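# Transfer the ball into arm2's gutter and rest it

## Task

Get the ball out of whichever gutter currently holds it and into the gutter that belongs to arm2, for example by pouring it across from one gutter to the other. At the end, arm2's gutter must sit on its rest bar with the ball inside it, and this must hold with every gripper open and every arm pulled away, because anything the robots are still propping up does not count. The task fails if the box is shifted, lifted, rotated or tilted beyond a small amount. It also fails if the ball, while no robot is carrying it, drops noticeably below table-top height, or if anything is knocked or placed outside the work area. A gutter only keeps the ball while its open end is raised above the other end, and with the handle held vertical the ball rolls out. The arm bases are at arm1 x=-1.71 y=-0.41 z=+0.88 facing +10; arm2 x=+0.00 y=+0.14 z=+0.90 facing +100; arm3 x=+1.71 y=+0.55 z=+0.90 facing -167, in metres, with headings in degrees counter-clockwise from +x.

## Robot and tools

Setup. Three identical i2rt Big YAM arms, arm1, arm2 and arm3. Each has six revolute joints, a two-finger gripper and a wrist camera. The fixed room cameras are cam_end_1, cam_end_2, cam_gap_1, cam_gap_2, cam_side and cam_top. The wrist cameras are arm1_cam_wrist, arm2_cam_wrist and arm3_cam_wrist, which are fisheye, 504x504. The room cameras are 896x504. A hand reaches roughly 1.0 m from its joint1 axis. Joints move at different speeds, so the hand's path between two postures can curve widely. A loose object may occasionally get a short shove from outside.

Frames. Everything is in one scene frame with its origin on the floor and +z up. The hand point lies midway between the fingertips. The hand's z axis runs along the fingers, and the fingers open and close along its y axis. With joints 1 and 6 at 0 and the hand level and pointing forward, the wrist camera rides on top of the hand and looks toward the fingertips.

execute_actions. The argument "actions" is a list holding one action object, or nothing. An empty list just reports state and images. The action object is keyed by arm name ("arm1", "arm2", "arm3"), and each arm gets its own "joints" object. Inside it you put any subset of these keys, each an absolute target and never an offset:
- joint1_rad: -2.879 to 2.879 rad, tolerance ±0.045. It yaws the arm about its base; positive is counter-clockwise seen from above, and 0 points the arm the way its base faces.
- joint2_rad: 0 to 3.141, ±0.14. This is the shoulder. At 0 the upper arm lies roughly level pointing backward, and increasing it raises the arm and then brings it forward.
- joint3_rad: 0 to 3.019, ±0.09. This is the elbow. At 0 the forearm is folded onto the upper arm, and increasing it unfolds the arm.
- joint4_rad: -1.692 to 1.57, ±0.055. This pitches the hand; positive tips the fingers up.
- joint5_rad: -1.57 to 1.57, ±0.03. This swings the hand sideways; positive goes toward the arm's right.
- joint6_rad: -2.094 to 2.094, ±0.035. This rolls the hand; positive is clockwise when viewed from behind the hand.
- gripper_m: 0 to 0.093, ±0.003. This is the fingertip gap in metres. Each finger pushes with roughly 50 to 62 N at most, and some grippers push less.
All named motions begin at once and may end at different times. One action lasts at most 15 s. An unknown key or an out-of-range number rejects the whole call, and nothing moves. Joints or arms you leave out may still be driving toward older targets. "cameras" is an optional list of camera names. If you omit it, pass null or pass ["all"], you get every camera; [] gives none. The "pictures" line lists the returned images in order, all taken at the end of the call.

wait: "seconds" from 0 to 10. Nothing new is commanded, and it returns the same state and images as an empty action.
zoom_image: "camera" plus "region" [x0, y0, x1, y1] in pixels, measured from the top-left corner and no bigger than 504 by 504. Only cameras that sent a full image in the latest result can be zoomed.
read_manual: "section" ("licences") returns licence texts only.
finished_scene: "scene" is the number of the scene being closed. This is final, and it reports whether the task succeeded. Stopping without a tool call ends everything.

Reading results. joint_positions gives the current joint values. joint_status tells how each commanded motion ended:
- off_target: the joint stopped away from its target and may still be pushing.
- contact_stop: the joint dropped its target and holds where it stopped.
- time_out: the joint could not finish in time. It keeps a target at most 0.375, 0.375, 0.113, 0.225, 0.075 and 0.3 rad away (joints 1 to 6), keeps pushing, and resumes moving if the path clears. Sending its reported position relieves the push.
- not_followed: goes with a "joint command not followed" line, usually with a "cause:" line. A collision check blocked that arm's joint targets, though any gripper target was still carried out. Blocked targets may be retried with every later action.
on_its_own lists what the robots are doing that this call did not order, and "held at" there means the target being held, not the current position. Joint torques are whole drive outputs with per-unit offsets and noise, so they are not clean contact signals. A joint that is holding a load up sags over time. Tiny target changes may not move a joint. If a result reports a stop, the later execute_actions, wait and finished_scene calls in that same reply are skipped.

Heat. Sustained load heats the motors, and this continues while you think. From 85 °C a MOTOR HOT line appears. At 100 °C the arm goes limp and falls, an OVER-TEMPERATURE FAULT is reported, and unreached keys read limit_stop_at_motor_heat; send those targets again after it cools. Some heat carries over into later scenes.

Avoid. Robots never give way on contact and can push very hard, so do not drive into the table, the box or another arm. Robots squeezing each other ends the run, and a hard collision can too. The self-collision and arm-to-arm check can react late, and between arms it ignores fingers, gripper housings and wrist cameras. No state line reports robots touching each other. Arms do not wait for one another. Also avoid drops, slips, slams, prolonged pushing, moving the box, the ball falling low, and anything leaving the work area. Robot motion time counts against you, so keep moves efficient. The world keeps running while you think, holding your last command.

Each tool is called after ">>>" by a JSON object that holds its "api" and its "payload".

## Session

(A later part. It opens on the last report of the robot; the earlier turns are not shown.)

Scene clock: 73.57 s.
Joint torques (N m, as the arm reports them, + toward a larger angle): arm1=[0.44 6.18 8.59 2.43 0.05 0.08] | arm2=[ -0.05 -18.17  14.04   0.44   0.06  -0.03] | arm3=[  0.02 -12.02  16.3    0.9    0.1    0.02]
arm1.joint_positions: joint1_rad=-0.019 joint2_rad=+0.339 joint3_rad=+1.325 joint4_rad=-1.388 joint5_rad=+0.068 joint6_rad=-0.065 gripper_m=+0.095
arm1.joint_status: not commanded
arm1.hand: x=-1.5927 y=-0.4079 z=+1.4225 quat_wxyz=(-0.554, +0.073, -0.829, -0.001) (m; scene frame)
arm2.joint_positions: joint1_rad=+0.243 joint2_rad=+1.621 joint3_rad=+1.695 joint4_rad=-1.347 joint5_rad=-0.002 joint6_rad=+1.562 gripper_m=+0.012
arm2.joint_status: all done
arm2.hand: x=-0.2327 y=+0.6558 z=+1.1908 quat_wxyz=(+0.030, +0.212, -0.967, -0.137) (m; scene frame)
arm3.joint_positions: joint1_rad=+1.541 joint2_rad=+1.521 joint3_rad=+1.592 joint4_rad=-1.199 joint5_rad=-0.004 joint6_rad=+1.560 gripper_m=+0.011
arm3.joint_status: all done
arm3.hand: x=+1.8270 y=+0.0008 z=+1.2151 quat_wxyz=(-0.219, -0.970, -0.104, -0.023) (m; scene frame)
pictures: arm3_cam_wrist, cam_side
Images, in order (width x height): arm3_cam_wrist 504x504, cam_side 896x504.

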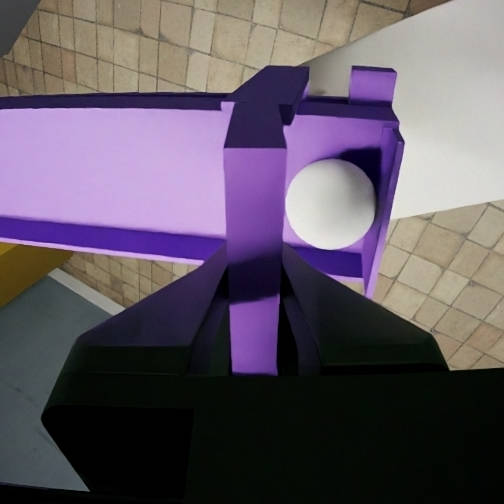

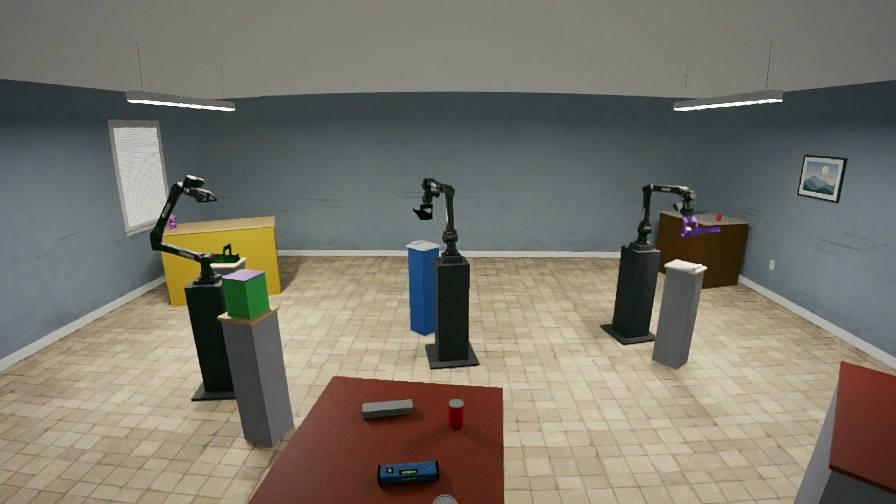

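>>> {"api": "execute_actions", "payload": {"actions": [{"arm2":{"joints":{"joint1_rad":-1.525}},"arm3":{"joints":{"joint1_rad":0.03}}}], "cameras": ["arm3_cam_wrist","cam_side"]}}

>>> {"api": "execute_actions", "payload": {"actions": [{"arm2":{"joints":{"joint2_rad":2.13,"joint3_rad":2.05,"joint4_rad":-1.16}}}], "cameras": ["cam_side"]}}

>>> {"api": "execute_actions", "payload": {"actions": [{"arm3":{"joints":{"joint2_rad":1.80,"joint3_rad":1.925,"joint4_rad":-1.33}}}], "cameras": ["cam_side","cam_gap_2","arm3_cam_wrist"]}}

>>> {"api": "zoom_image", "payload": {"camera": "cam_side", "region": [500, 160, 640, 260]}}

>>> {"api": "zoom_image", "payload": {"camera": "cam_gap_2", "region": [330, 80, 570, 300]}}

Scene clock: 84.13 s.
Joint torques (N m, as the arm reports them, + toward a larger angle): arm1=[0.43 6.17 8.6  2.43 0.05 0.07] | arm2=[  1.19 -17.35  14.09   0.48  -0.14  -0.04] | arm3=[  0.11 -12.32  16.36   0.88  -0.17   0.  ]
arm1.joint_positions: joint1_rad=-0.019 joint2_rad=+0.339 joint3_rad=+1.325 joint4_rad=-1.388 joint5_rad=+0.068 joint6_rad=-0.065 gripper_m=+0.095
arm1.joint_status: not commanded
arm1.hand: x=-1.5927 y=-0.4079 z=+1.4225 quat_wxyz=(-0.554, +0.073, -0.829, -0.001) (m; scene frame)
arm2.joint_positions: joint1_rad=-1.534 joint2_rad=+1.621 joint3_rad=+1.695 joint4_rad=-1.347 joint5_rad=+0.002 joint6_rad=+1.564 gripper_m=+0.012
arm2.joint_status: all done
arm2.hand: x=+0.5465 y=+0.2644 z=+1.2018 quat_wxyz=(-0.101, -0.615, -0.774, -0.111) (m; scene frame)
arm3.joint_positions: joint1_rad=+0.023 joint2_rad=+1.521 joint3_rad=+1.592 joint4_rad=-1.199 joint5_rad=+0.004 joint6_rad=+1.563 gripper_m=+0.011
arm3.joint_status: all done
arm3.hand: x=+1.1753 y=+0.4073 z=+1.2147 quat_wxyz=(-0.172, -0.774, +0.594, +0.137) (m; scene frame)
pictures: arm3_cam_wrist, cam_side
Images, in order (width x height): arm3_cam_wrist 504x504, cam_side 896x504.

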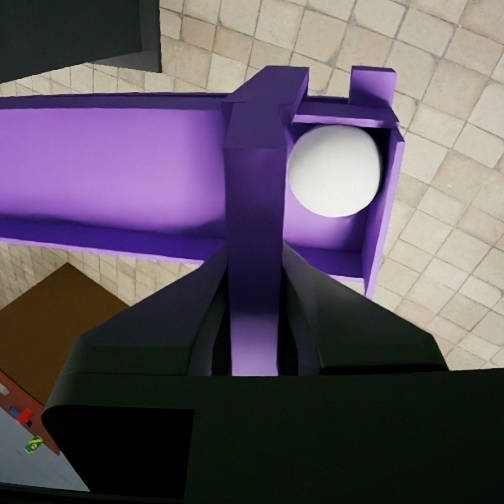

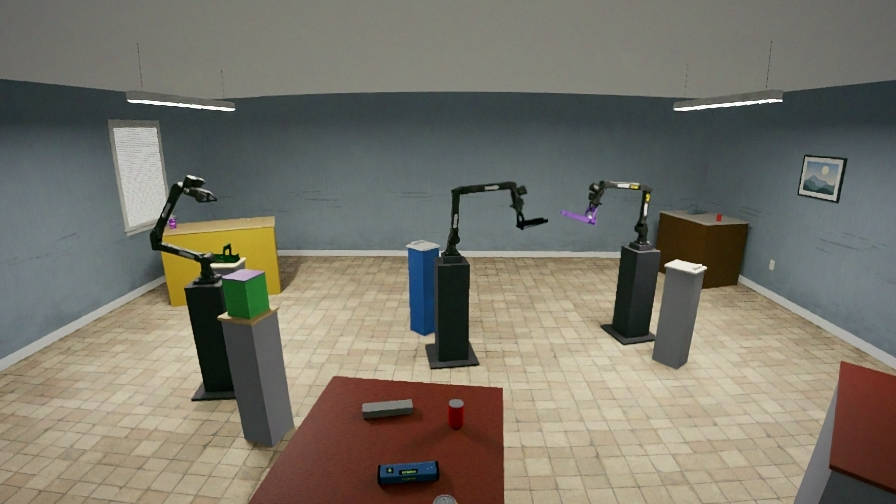

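Scene clock: 85.57 s.
Joint torques (N m, as the arm reports them, + toward a larger angle): arm1=[0.45 6.19 8.58 2.44 0.06 0.07] | arm2=[  0.9  -28.52  13.37   0.81  -0.11  -0.03] | arm3=[ -0.01 -12.29  16.39   0.9   -0.17   0.  ]
arm1.joint_positions: joint1_rad=-0.019 joint2_rad=+0.339 joint3_rad=+1.325 joint4_rad=-1.388 joint5_rad=+0.068 joint6_rad=-0.065 gripper_m=+0.095
arm1.joint_status: not commanded
arm1.hand: x=-1.5927 y=-0.4079 z=+1.4225 quat_wxyz=(-0.554, +0.073, -0.829, -0.001) (m; scene frame)
arm2.joint_positions: joint1_rad=-1.534 joint2_rad=+2.179 joint3_rad=+2.000 joint4_rad=-1.167 joint5_rad=+0.002 joint6_rad=+1.564 gripper_m=+0.012
arm2.joint_status: all done
arm2.hand: x=+0.7072 y=+0.2967 z=+0.9989 quat_wxyz=(-0.079, -0.619, -0.777, -0.083) (m; scene frame)
arm3.joint_positions: joint1_rad=+0.023 joint2_rad=+1.521 joint3_rad=+1.592 joint4_rad=-1.199 joint5_rad=+0.004 joint6_rad=+1.563 gripper_m=+0.011
arm3.joint_status: not commanded
arm3.hand: x=+1.1753 y=+0.4073 z=+1.2147 quat_wxyz=(-0.172, -0.774, +0.594, +0.137) (m; scene frame)
pictures: cam_side
Images, in order (width x height): cam_side 896x504.

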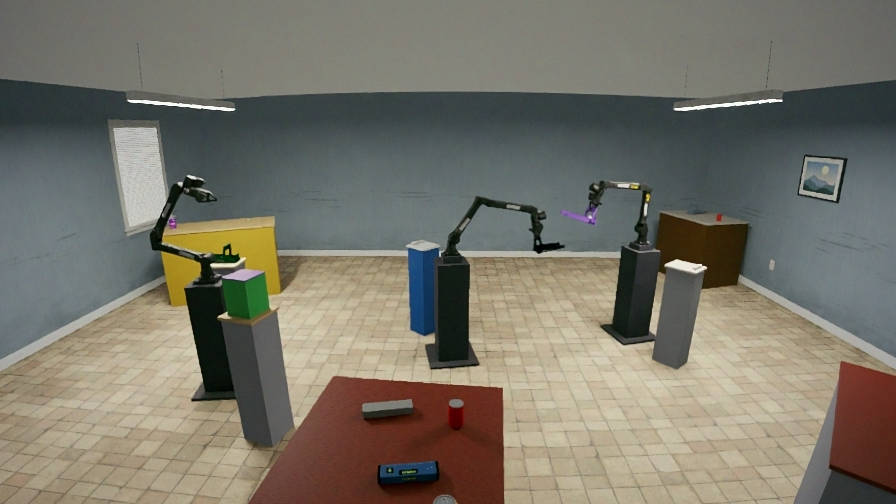

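Scene clock: 86.77 s.
Joint torques (N m, as the arm reports them, + toward a larger angle): arm1=[0.43 6.19 8.6  2.44 0.05 0.07] | arm2=[  1.13 -28.07  13.32   0.73  -0.11  -0.07] | arm3=[ -0.03 -17.11  18.06   0.59  -0.15   0.01]
arm1.joint_positions: joint1_rad=-0.019 joint2_rad=+0.339 joint3_rad=+1.325 joint4_rad=-1.388 joint5_rad=+0.068 joint6_rad=-0.065 gripper_m=+0.095
arm1.joint_status: not commanded
arm1.hand: x=-1.5927 y=-0.4079 z=+1.4225 quat_wxyz=(-0.554, +0.073, -0.829, -0.001) (m; scene frame)
arm2.joint_positions: joint1_rad=-1.534 joint2_rad=+2.179 joint3_rad=+2.000 joint4_rad=-1.167 joint5_rad=+0.002 joint6_rad=+1.564 gripper_m=+0.012
arm2.joint_status: not commanded
arm2.hand: x=+0.7072 y=+0.2967 z=+0.9989 quat_wxyz=(-0.079, -0.619, -0.777, -0.083) (m; scene frame)
arm3.joint_positions: joint1_rad=+0.023 joint2_rad=+1.840 joint3_rad=+1.859 joint4_rad=-1.327 joint5_rad=+0.004 joint6_rad=+1.563 gripper_m=+0.011
arm3.joint_status: all done
arm3.hand: x=+1.1012 y=+0.3880 z=+1.1450 quat_wxyz=(-0.102, -0.786, +0.604, +0.082) (m; scene frame)
pictures: arm3_cam_wrist, cam_gap_2, cam_side
Images, in order (width x height): arm3_cam_wrist 504x504, cam_gap_2 896x504, cam_side 896x504.

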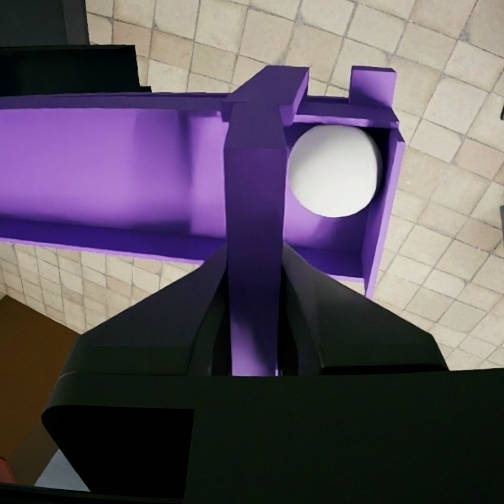

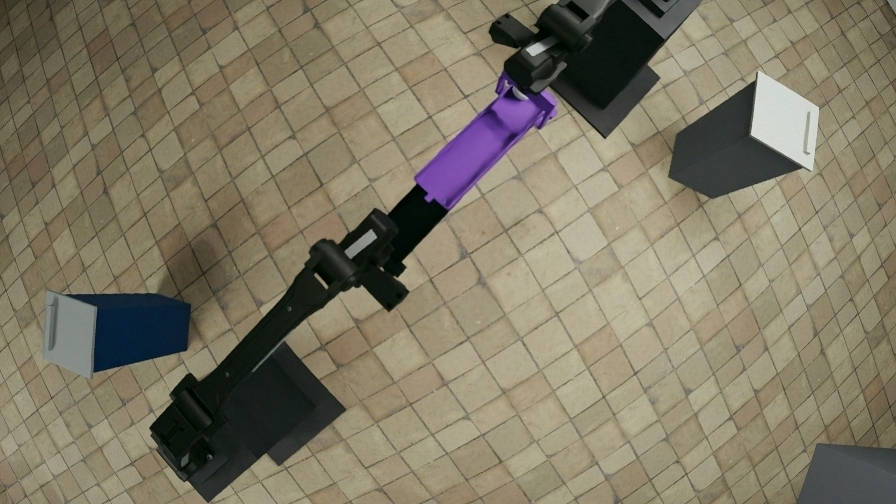

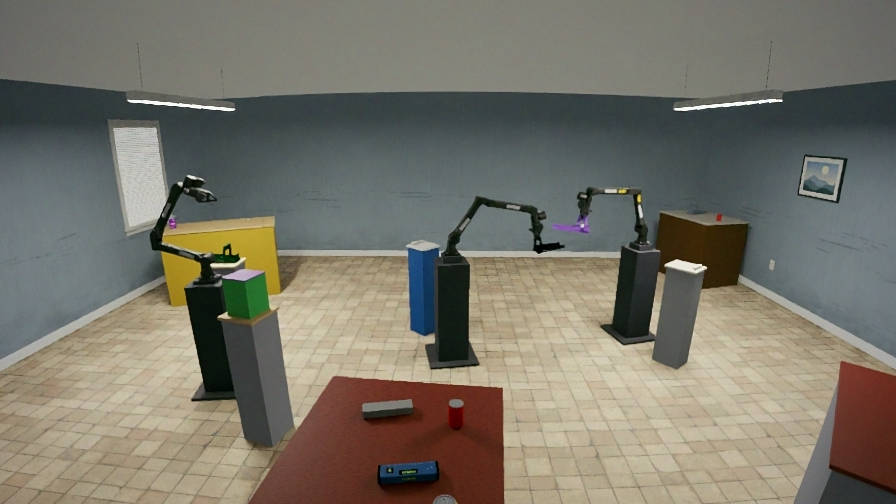

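Region (500, 160, 640, 260) of cam_side's 896x504 image, scaled by 3.600, with more detail than that image has; it fills the top 360 rows of this view, and the rest is white.

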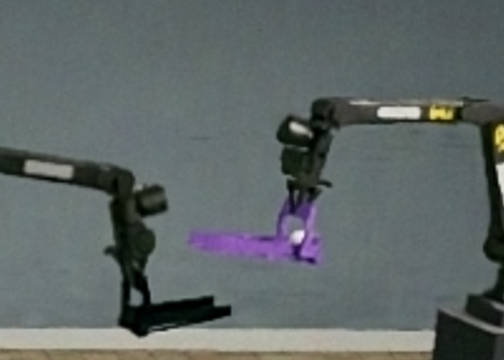

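Region (330, 80, 570, 300) of cam_gap_2's 896x504 image, scaled by 2.100, with more detail than that image has; it fills the top 462 rows of this view, and the rest is white.

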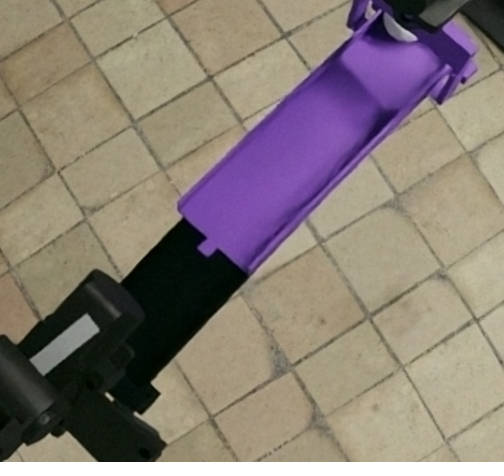

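>>> {"api": "execute_actions", "payload": {"actions": [{"arm3":{"joints":{"joint4_rad":-1.41}},"arm2":{"joints":{"joint4_rad":-1.12}}}], "cameras": ["cam_side","cam_gap_2","arm3_cam_wrist"]}}

Scene clock: 100.73 s.
Joint torques (N m, as the arm reports them, + toward a larger angle): arm1=[0.42 6.21 8.59 2.43 0.06 0.08] | arm2=[  1.15 -27.7   13.36   1.46  -0.11  -0.05] | arm3=[  0.03 -17.26  17.78   0.34  -0.15   0.02]
arm1.joint_positions: joint1_rad=-0.019 joint2_rad=+0.339 joint3_rad=+1.325 joint4_rad=-1.388 joint5_rad=+0.068 joint6_rad=-0.065 gripper_m=+0.095
arm1.joint_status: not commanded
arm1.hand: x=-1.5927 y=-0.4079 z=+1.4225 quat_wxyz=(-0.554, +0.073, -0.829, -0.001) (m; scene frame)
arm2.joint_positions: joint1_rad=-1.534 joint2_rad=+2.179 joint3_rad=+2.000 joint4_rad=-1.140 joint5_rad=+0.002 joint6_rad=+1.564 gripper_m=+0.012
arm2.joint_status: all done
arm2.hand: x=+0.7135 y=+0.2981 z=+1.0005 quat_wxyz=(-0.087, -0.618, -0.776, -0.094) (m; scene frame)
arm3.joint_positions: joint1_rad=+0.023 joint2_rad=+1.840 joint3_rad=+1.859 joint4_rad=-1.405 joint5_rad=+0.004 joint6_rad=+1.563 gripper_m=+0.011
arm3.joint_status: all done
arm3.hand: x=+1.1192 y=+0.3927 z=+1.1408 quat_wxyz=(-0.072, -0.790, +0.606, +0.059) (m; scene frame)
pictures: arm3_cam_wrist, cam_gap_2, cam_side
Images, in order (width x height): arm3_cam_wrist 504x504, cam_gap_2 896x504, cam_side 896x504.

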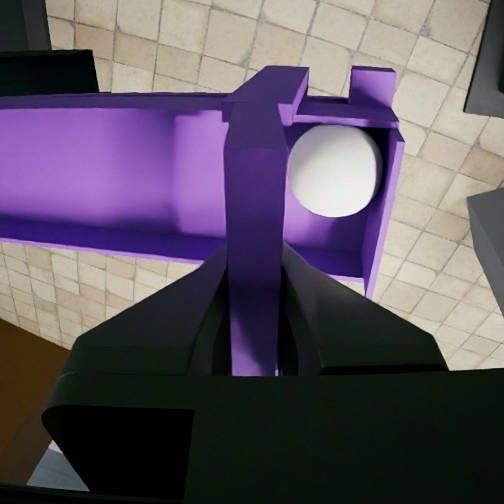

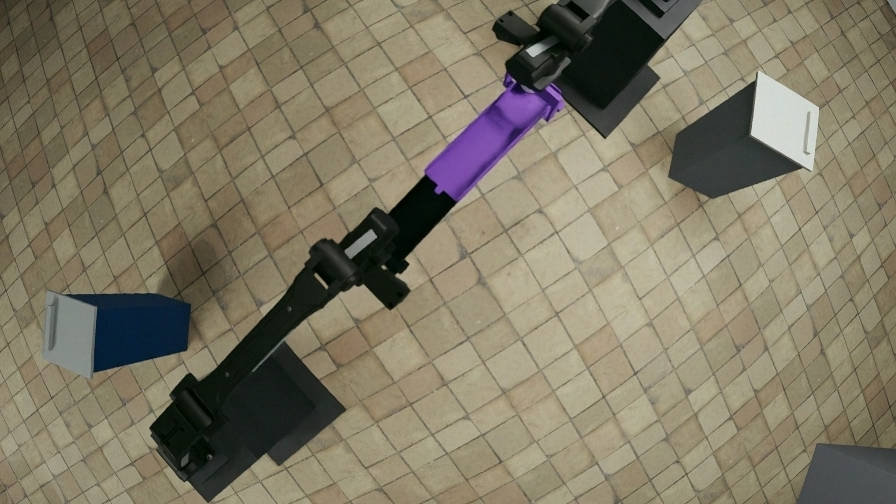

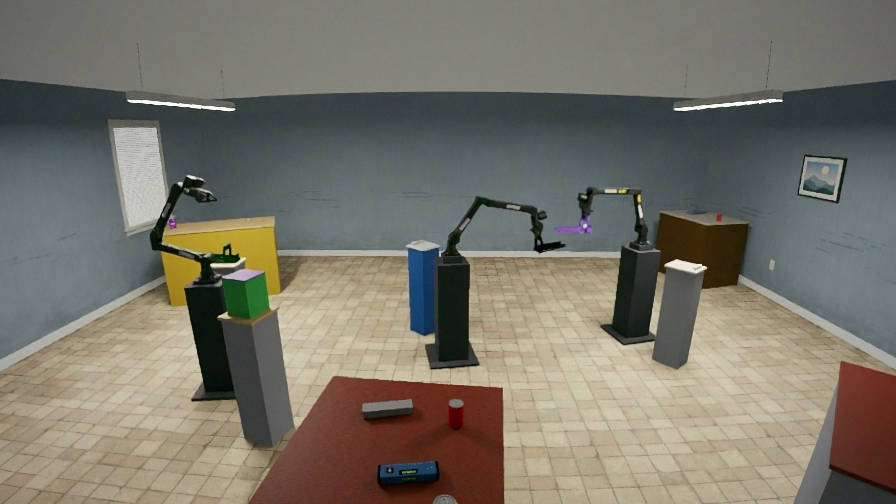

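>>> {"api": "zoom_image", "payload": {"camera": "cam_side", "region": [500,180,640,270]}}

Region (500, 180, 640, 270) of cam_side's 896x504 image, scaled by 3.600, with more detail than that image has; it fills the top 324 rows of this view, and the rest is white.

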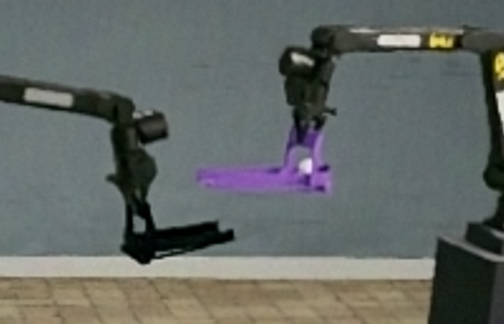

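>>> {"api": "execute_actions", "payload": {"actions": [{"arm3":{"joints":{"joint2_rad":1.92,"joint3_rad":2.04,"joint4_rad":-1.40}}}], "cameras": ["cam_side","cam_gap_2"]}}

>>> {"api": "zoom_image", "payload": {"camera": "cam_side", "region": [500,180,640,270]}}

Scene clock: 109.37 s.
Joint torques (N m, as the arm reports them, + toward a larger angle): arm1=[0.44 6.16 8.59 2.44 0.05 0.07] | arm2=[  0.94 -28.11  13.39   1.36  -0.12  -0.07] | arm3=[  0.   -16.57  16.85   0.78  -0.15   0.06]
arm1.joint_positions: joint1_rad=-0.019 joint2_rad=+0.339 joint3_rad=+1.325 joint4_rad=-1.388 joint5_rad=+0.068 joint6_rad=-0.065 gripper_m=+0.095
arm1.joint_status: not commanded
arm1.hand: x=-1.5927 y=-0.4079 z=+1.4225 quat_wxyz=(-0.554, +0.073, -0.829, -0.001) (m; scene frame)
arm2.joint_positions: joint1_rad=-1.534 joint2_rad=+2.179 joint3_rad=+2.000 joint4_rad=-1.140 joint5_rad=+0.002 joint6_rad=+1.564 gripper_m=+0.012
arm2.joint_status: not commanded
arm2.hand: x=+0.7135 y=+0.2981 z=+1.0005 quat_wxyz=(-0.087, -0.618, -0.776, -0.094) (m; scene frame)
arm3.joint_positions: joint1_rad=+0.023 joint2_rad=+1.931 joint3_rad=+1.983 joint4_rad=-1.405 joint5_rad=+0.004 joint6_rad=+1.563 gripper_m=+0.011
arm3.joint_status: all done
arm3.hand: x=+1.0822 y=+0.3831 z=+1.1385 quat_wxyz=(-0.085, -0.789, +0.605, +0.069) (m; scene frame)
pictures: cam_gap_2, cam_side
Images, in order (width x height): cam_gap_2 896x504, cam_side 896x504.

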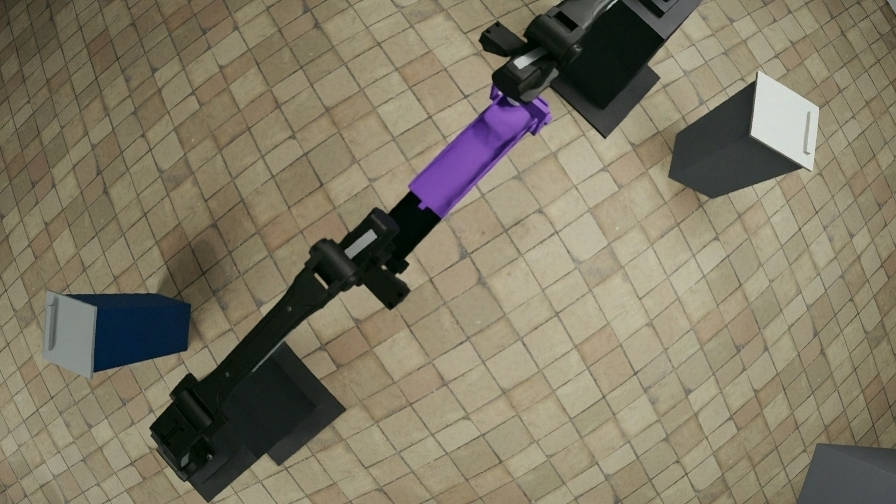

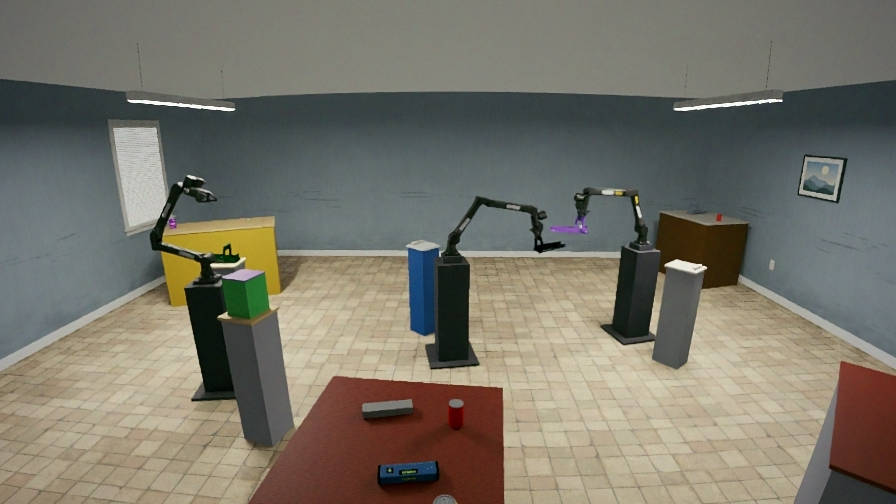

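Region (500, 180, 640, 270) of cam_side's 896x504 image, scaled by 3.600, with more detail than that image has; it fills the top 324 rows of this view, and the rest is white.

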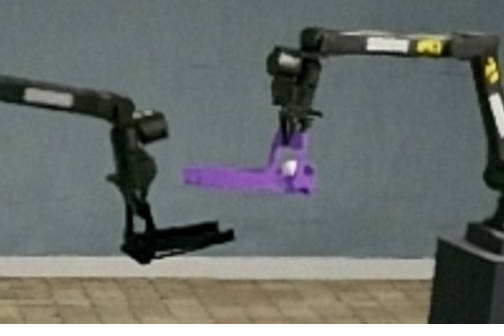

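>>> {"api": "execute_actions", "payload": {"actions": [{"arm3":{"joints":{"joint4_rad":-1.63}}}], "cameras": ["cam_side"]}}

>>> {"api": "execute_actions", "payload": {"actions": [], "cameras": ["cam_side","arm2_cam_wrist","arm3_cam_wrist"]}}

>>> {"api": "zoom_image", "payload": {"camera": "cam_side", "region": [500,180,640,270]}}

Scene clock: 114.30 s.
Joint torques (N m, as the arm reports them, + toward a larger angle): arm1=[0.44 6.19 8.6  2.44 0.06 0.08] | arm2=[  1.05 -28.24  13.34   1.3   -0.13  -0.07] | arm3=[ -0.01 -16.18  16.55   0.01  -0.15   0.04]
arm1.joint_positions: joint1_rad=-0.019 joint2_rad=+0.339 joint3_rad=+1.325 joint4_rad=-1.388 joint5_rad=+0.068 joint6_rad=-0.065 gripper_m=+0.095
arm1.joint_status: not commanded
arm1.hand: x=-1.5927 y=-0.4079 z=+1.4225 quat_wxyz=(-0.554, +0.073, -0.829, -0.001) (m; scene frame)
arm2.joint_positions: joint1_rad=-1.534 joint2_rad=+2.179 joint3_rad=+2.000 joint4_rad=-1.140 joint5_rad=+0.002 joint6_rad=+1.564 gripper_m=+0.012
arm2.joint_status: not commanded
arm2.hand: x=+0.7135 y=+0.2981 z=+1.0005 quat_wxyz=(-0.087, -0.618, -0.776, -0.094) (m; scene frame)
arm3.joint_positions: joint1_rad=+0.023 joint2_rad=+1.931 joint3_rad=+1.983 joint4_rad=-1.623 joint5_rad=+0.004 joint6_rad=+1.563 gripper_m=+0.011
arm3.joint_status: all done
arm3.hand: x=+1.1335 y=+0.3964 z=+1.1328 quat_wxyz=(+0.001, -0.794, +0.609, +0.002) (m; scene frame)
pictures: cam_side
Images, in order (width x height): cam_side 896x504.

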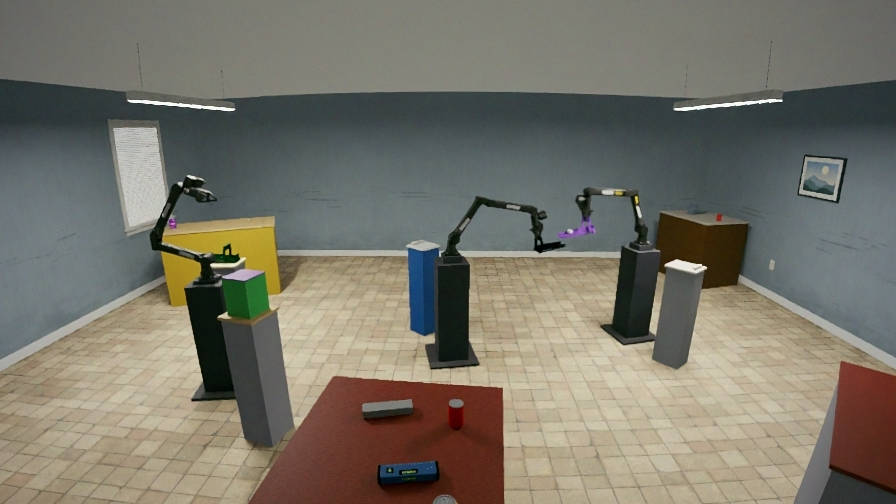

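Scene clock: 114.30 s.
Joint torques (N m, as the arm reports them, + toward a larger angle): arm1=[0.44 6.19 8.6  2.44 0.06 0.08] | arm2=[  1.05 -28.24  13.34   1.3   -0.13  -0.07] | arm3=[ -0.01 -16.18  16.55   0.01  -0.15   0.04]
arm1.joint_positions: joint1_rad=-0.019 joint2_rad=+0.339 joint3_rad=+1.325 joint4_rad=-1.388 joint5_rad=+0.068 joint6_rad=-0.065 gripper_m=+0.095
arm1.joint_status: not commanded
arm1.hand: x=-1.5927 y=-0.4079 z=+1.4225 quat_wxyz=(-0.554, +0.073, -0.829, -0.001) (m; scene frame)
arm2.joint_positions: joint1_rad=-1.534 joint2_rad=+2.179 joint3_rad=+2.000 joint4_rad=-1.140 joint5_rad=+0.002 joint6_rad=+1.564 gripper_m=+0.012
arm2.joint_status: not commanded
arm2.hand: x=+0.7135 y=+0.2981 z=+1.0005 quat_wxyz=(-0.087, -0.618, -0.776, -0.094) (m; scene frame)
arm3.joint_positions: joint1_rad=+0.023 joint2_rad=+1.931 joint3_rad=+1.983 joint4_rad=-1.623 joint5_rad=+0.004 joint6_rad=+1.563 gripper_m=+0.011
arm3.joint_status: all done
arm3.hand: x=+1.1335 y=+0.3964 z=+1.1328 quat_wxyz=(+0.001, -0.794, +0.609, +0.002) (m; scene frame)
pictures: arm2_cam_wrist, arm3_cam_wrist, cam_side
Images, in order (width x height): arm2_cam_wrist 504x504, arm3_cam_wrist 504x504, cam_side 896x504.

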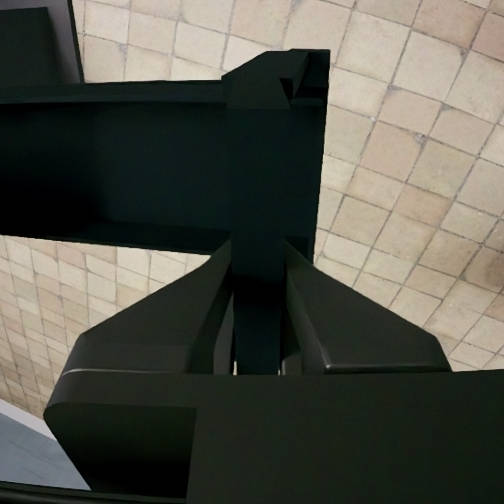

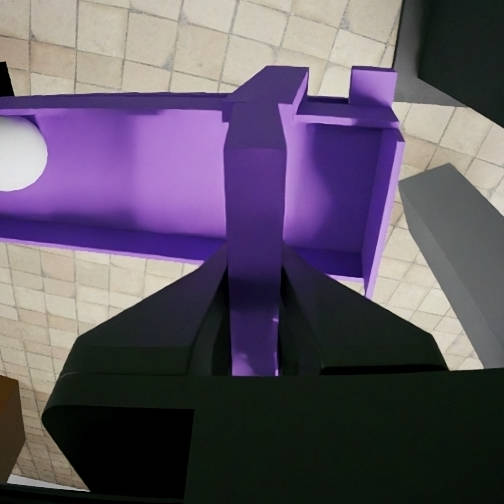

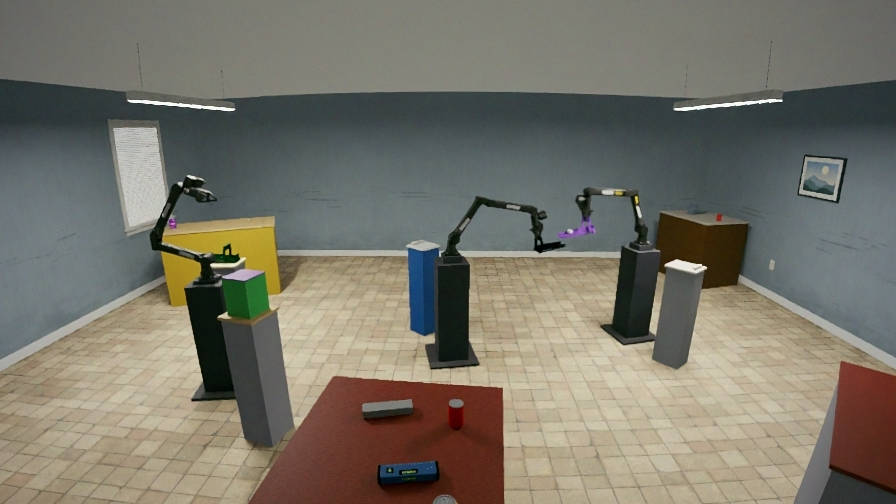

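Region (500, 180, 640, 270) of cam_side's 896x504 image, scaled by 3.600, with more detail than that image has; it fills the top 324 rows of this view, and the rest is white.

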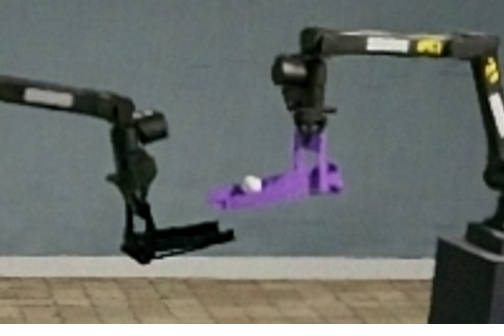

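Ball is rolling.

>>> {"api": "execute_actions", "payload": {"actions": [], "cameras": ["cam_side","arm2_cam_wrist","arm3_cam_wrist"]}}

Scene clock: 116.70 s.
Joint torques (N m, as the arm reports them, + toward a larger angle): arm1=[0.42 6.18 8.59 2.43 0.06 0.07] | arm2=[  1.   -28.12  13.42   1.18  -0.05  -0.06] | arm3=[  0.1  -16.2   16.49   0.05  -0.15   0.04]
arm1.joint_positions: joint1_rad=-0.019 joint2_rad=+0.339 joint3_rad=+1.325 joint4_rad=-1.388 joint5_rad=+0.068 joint6_rad=-0.065 gripper_m=+0.095
arm1.joint_status: not commanded
arm1.hand: x=-1.5927 y=-0.4079 z=+1.4225 quat_wxyz=(-0.554, +0.073, -0.829, -0.001) (m; scene frame)
arm2.joint_positions: joint1_rad=-1.534 joint2_rad=+2.178 joint3_rad=+2.000 joint4_rad=-1.135 joint5_rad=+0.001 joint6_rad=+1.565 gripper_m=+0.012
arm2.joint_status: not commanded
arm2.hand: x=+0.7146 y=+0.2985 z=+1.0011 quat_wxyz=(-0.088, -0.618, -0.776, -0.096) (m; scene frame)
arm3.joint_positions: joint1_rad=+0.023 joint2_rad=+1.931 joint3_rad=+1.983 joint4_rad=-1.624 joint5_rad=+0.004 joint6_rad=+1.563 gripper_m=+0.011
arm3.joint_status: all done
arm3.hand: x=+1.1338 y=+0.3965 z=+1.1328 quat_wxyz=(+0.001, -0.794, +0.609, +0.002) (m; scene frame)
pictures: arm2_cam_wrist, arm3_cam_wrist, cam_side
Images, in order (width x height): arm2_cam_wrist 504x504, arm3_cam_wrist 504x504, cam_side 896x504.

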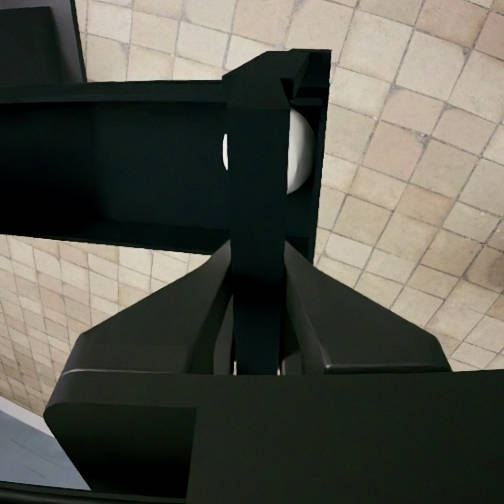

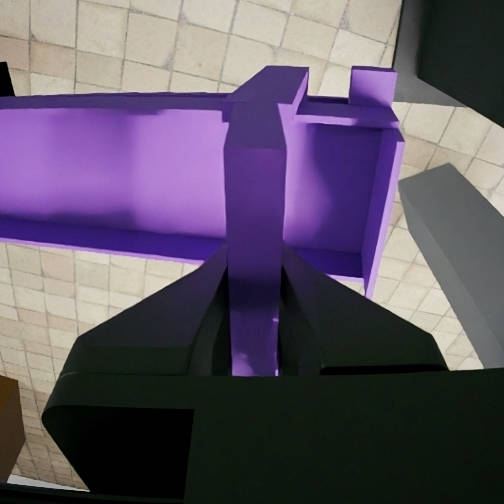

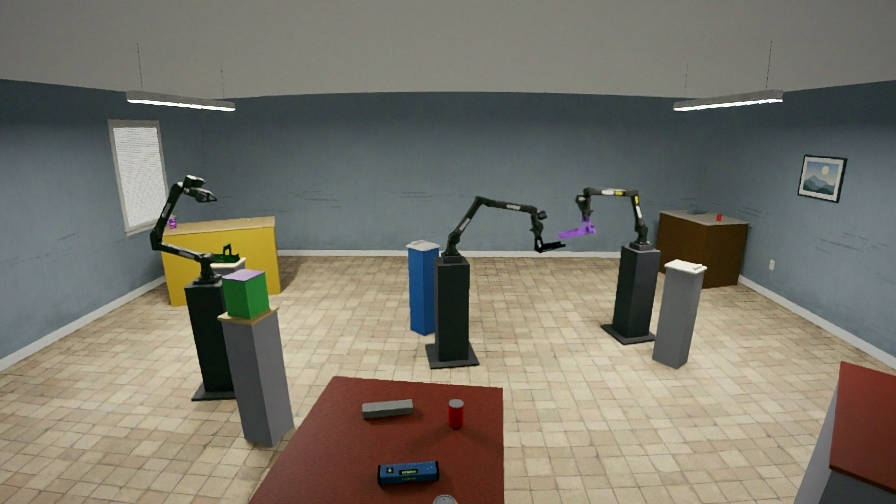

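Caught. Retreat arm3.

>>> {"api": "execute_actions", "payload": {"actions": [{"arm3":{"joints":{"joint2_rad":1.5,"joint3_rad":1.64,"joint4_rad":-1.4}}}], "cameras": ["cam_side"]}}

>>> {"api": "execute_actions", "payload": {"actions": [{"arm3":{"joints":{"joint1_rad":1.548}},"arm2":{"joints":{"joint2_rad":1.80,"joint3_rad":1.92,"joint4_rad":-1.15}}}], "cameras": ["cam_side","arm2_cam_wrist","cam_top"]}}

Scene clock: 121.20 s.
Joint torques (N m, as the arm reports them, + toward a larger angle): arm1=[0.41 6.17 8.59 2.43 0.05 0.07] | arm2=[  0.95 -28.15  13.29   1.1   -0.06  -0.05] | arm3=[ -0.01 -10.72  12.85   1.38  -0.15   0.01]
arm1.joint_positions: joint1_rad=-0.019 joint2_rad=+0.339 joint3_rad=+1.325 joint4_rad=-1.388 joint5_rad=+0.068 joint6_rad=-0.065 gripper_m=+0.095
arm1.joint_status: not commanded
arm1.hand: x=-1.5927 y=-0.4079 z=+1.4225 quat_wxyz=(-0.554, +0.073, -0.829, -0.001) (m; scene frame)
arm2.joint_positions: joint1_rad=-1.534 joint2_rad=+2.178 joint3_rad=+2.000 joint4_rad=-1.135 joint5_rad=+0.001 joint6_rad=+1.565 gripper_m=+0.012
arm2.joint_status: not commanded
arm2.hand: x=+0.7146 y=+0.2985 z=+1.0011 quat_wxyz=(-0.088, -0.618, -0.776, -0.096) (m; scene frame)
arm3.joint_positions: joint1_rad=+0.023 joint2_rad=+1.503 joint3_rad=+1.626 joint4_rad=-1.420 joint5_rad=+0.004 joint6_rad=+1.563 gripper_m=+0.011
arm3.joint_status: all done
arm3.hand: x=+1.2217 y=+0.4194 z=+1.2209 quat_wxyz=(-0.106, -0.786, +0.603, +0.086) (m; scene frame)
pictures: cam_side
Images, in order (width x height): cam_side 896x504.

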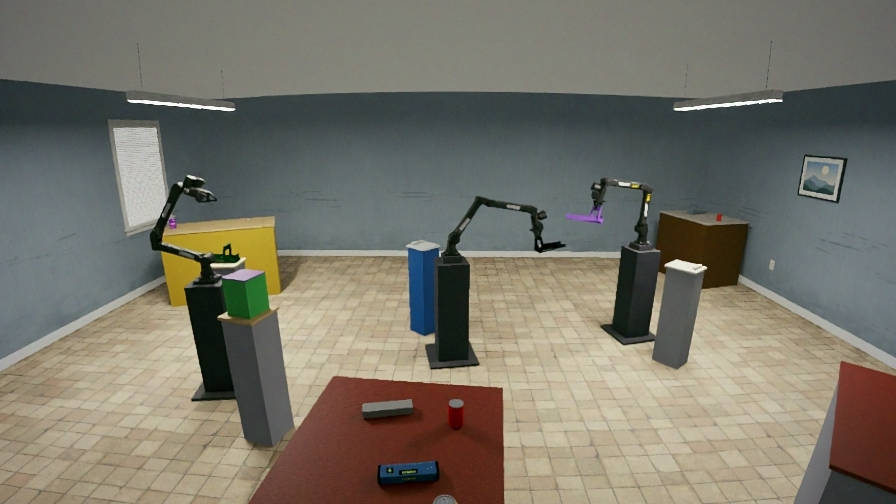

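Scene clock: 123.00 s.
Joint torques (N m, as the arm reports them, + toward a larger angle): arm1=[0.46 6.15 8.59 2.44 0.06 0.08] | arm2=[  1.11 -19.19  11.31   1.32  -0.07  -0.07] | arm3=[ -1.11 -11.82  12.53   0.95   0.03   0.02]
arm1.joint_positions: joint1_rad=-0.019 joint2_rad=+0.339 joint3_rad=+1.325 joint4_rad=-1.388 joint5_rad=+0.068 joint6_rad=-0.065 gripper_m=+0.095
arm1.joint_status: not commanded
arm1.hand: x=-1.5927 y=-0.4079 z=+1.4225 quat_wxyz=(-0.554, +0.073, -0.829, -0.001) (m; scene frame)
arm2.joint_positions: joint1_rad=-1.534 joint2_rad=+1.803 joint3_rad=+1.899 joint4_rad=-1.158 joint5_rad=+0.001 joint6_rad=+1.565 gripper_m=+0.012
arm2.joint_status: all done
arm2.hand: x=+0.6574 y=+0.2893 z=+1.2092 quat_wxyz=(-0.166, -0.602, -0.757, -0.192) (m; scene frame)
arm3.joint_positions: joint1_rad=+1.554 joint2_rad=+1.521 joint3_rad=+1.626 joint4_rad=-1.408 joint5_rad=-0.002 joint6_rad=+1.563 gripper_m=+0.011
arm3.joint_status: all done
arm3.hand: x=+1.8250 y=+0.0428 z=+1.2129 quat_wxyz=(-0.133, -0.985, -0.110, -0.015) (m; scene frame)
pictures: arm2_cam_wrist, cam_side, cam_top
Images, in order (width x height): arm2_cam_wrist 504x504, cam_side 896x504, cam_top 896x504.

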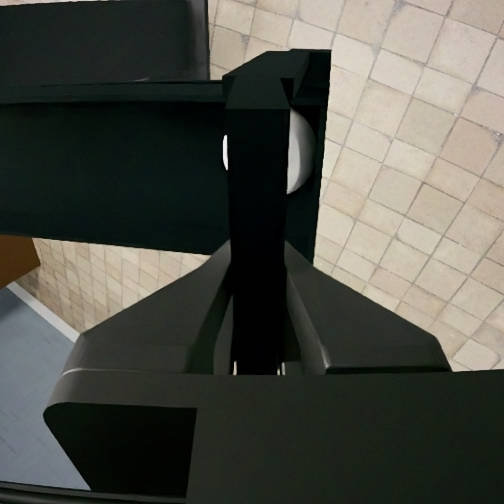

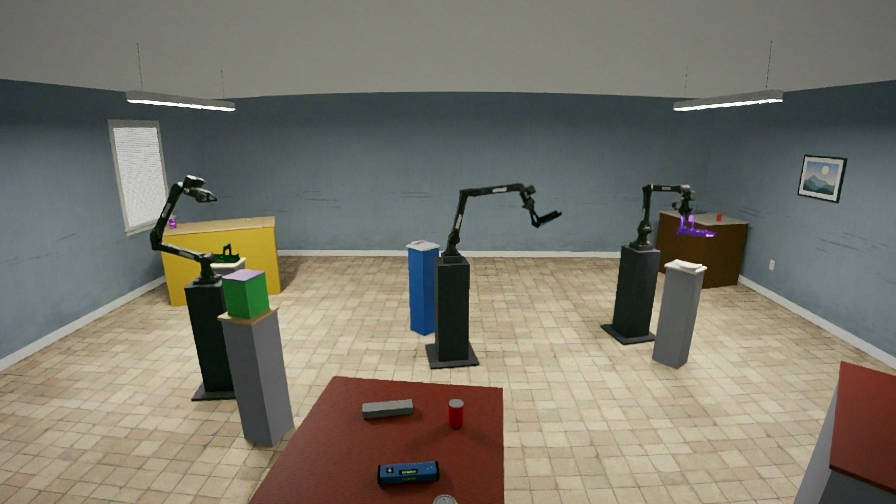

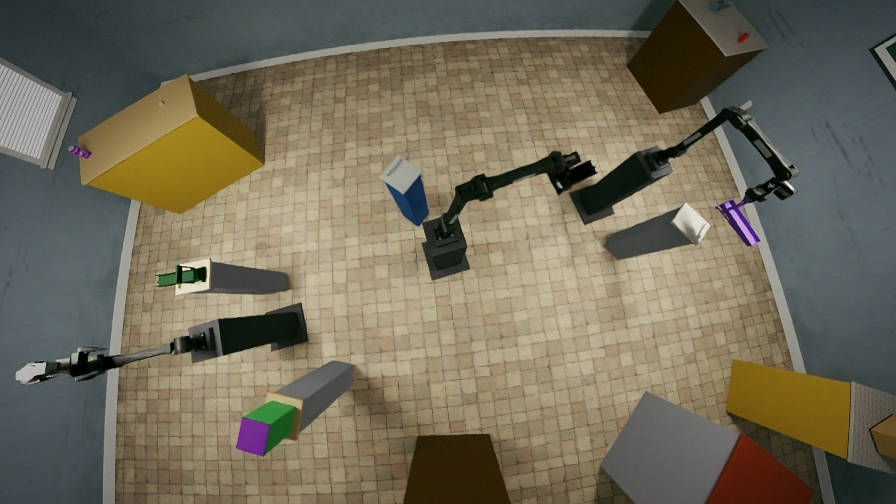

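>>> {"api": "execute_actions", "payload": {"actions": [{"arm3":{"joints":{"joint2_rad":1.45,"joint3_rad":1.31,"joint4_rad":-1.06,"joint5_rad":-0.087,"joint6_rad":1.08}},"arm2":{"joints":{"joint1_rad":-0.65}}}], "cameras": ["arm2_cam_wrist"]}}

>>> {"api": "execute_actions", "payload": {"actions": [{"arm3":{"joints":{"joint2_rad":1.58,"joint3_rad":1.12,"joint4_rad":-0.85}},"arm2":{"joints":{"joint1_rad":0.233,"joint2_rad":1.65,"joint3_rad":1.75,"joint4_rad":-1.2}}}], "cameras": ["arm2_cam_wrist","cam_side"]}}

Scene clock: 129.60 s.
Joint torques (N m, as the arm reports them, + toward a larger angle): arm1=[0.45 6.17 8.59 2.43 0.06 0.08] | arm2=[  0.43 -20.16  11.3    1.24  -0.03  -0.08] | arm3=[ -1.23 -11.06  13.61   1.55  -0.26  -0.15]
arm1.joint_positions: joint1_rad=-0.019 joint2_rad=+0.339 joint3_rad=+1.325 joint4_rad=-1.388 joint5_rad=+0.068 joint6_rad=-0.065 gripper_m=+0.095
arm1.joint_status: not commanded
arm1.hand: x=-1.5927 y=-0.4079 z=+1.4225 quat_wxyz=(-0.554, +0.073, -0.829, -0.001) (m; scene frame)
arm2.joint_positions: joint1_rad=-0.654 joint2_rad=+1.811 joint3_rad=+1.899 joint4_rad=-1.158 joint5_rad=+0.000 joint6_rad=+1.565 gripper_m=+0.012
arm2.joint_status: all done
arm2.hand: x=+0.3066 y=+0.7459 z=+1.1951 quat_wxyz=(-0.064, -0.223, -0.944, -0.235) (m; scene frame)
arm3.joint_positions: joint1_rad=+1.554 joint2_rad=+1.468 joint3_rad=+1.288 joint4_rad=-1.081 joint5_rad=-0.081 joint6_rad=+1.087 gripper_m=+0.011
arm3.joint_status: all done
arm3.hand: x=+1.8352 y=+0.0600 z=+1.1097 quat_wxyz=(-0.158, -0.925, -0.344, -0.019) (m; scene frame)
pictures: arm2_cam_wrist
Images, in order (width x height): arm2_cam_wrist 504x504.

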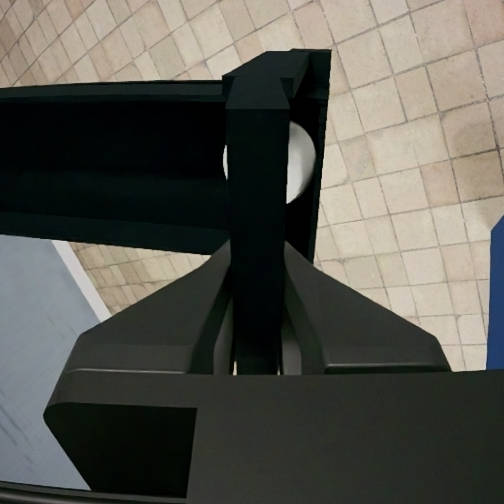

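Scene clock: 131.27 s.
Joint torques (N m, as the arm reports them, + toward a larger angle): arm1=[0.41 6.21 8.59 2.44 0.06 0.08] | arm2=[ -0.04 -22.45   9.8    0.98   0.01  -0.05] | arm3=[ -1.16 -12.85  12.88   1.17  -0.2   -0.13]
arm1.joint_positions: joint1_rad=-0.019 joint2_rad=+0.339 joint3_rad=+1.325 joint4_rad=-1.388 joint5_rad=+0.068 joint6_rad=-0.065 gripper_m=+0.095
arm1.joint_status: not commanded
arm1.hand: x=-1.5927 y=-0.4079 z=+1.4225 quat_wxyz=(-0.554, +0.073, -0.829, -0.001) (m; scene frame)
arm2.joint_positions: joint1_rad=+0.238 joint2_rad=+1.704 joint3_rad=+1.747 joint4_rad=-1.204 joint5_rad=-0.002 joint6_rad=+1.566 gripper_m=+0.012
arm2.joint_status: all done
arm2.hand: x=-0.2532 y=+0.7090 z=+1.1791 quat_wxyz=(+0.041, +0.206, -0.959, -0.191) (m; scene frame)
arm3.joint_positions: joint1_rad=+1.554 joint2_rad=+1.612 joint3_rad=+1.089 joint4_rad=-0.867 joint5_rad=-0.083 joint6_rad=+1.086 gripper_m=+0.011
arm3.joint_status: all done
arm3.hand: x=+1.8309 y=+0.0801 z=+0.9715 quat_wxyz=(-0.095, -0.933, -0.345, -0.029) (m; scene frame)
pictures: arm2_cam_wrist, cam_side
Images, in order (width x height): arm2_cam_wrist 504x504, cam_side 896x504.

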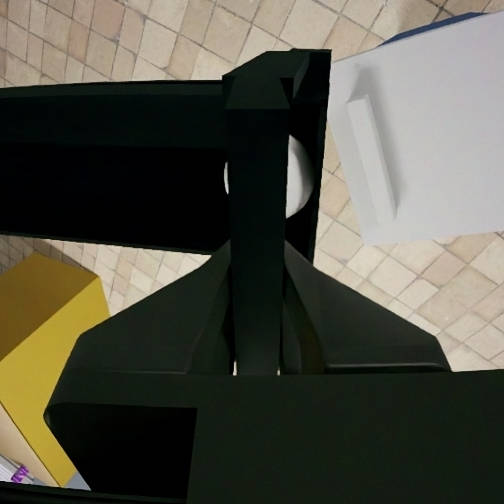

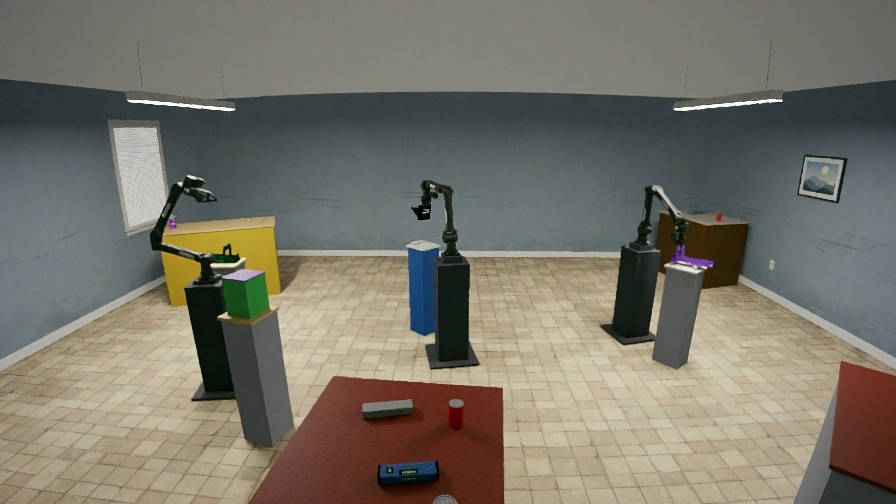

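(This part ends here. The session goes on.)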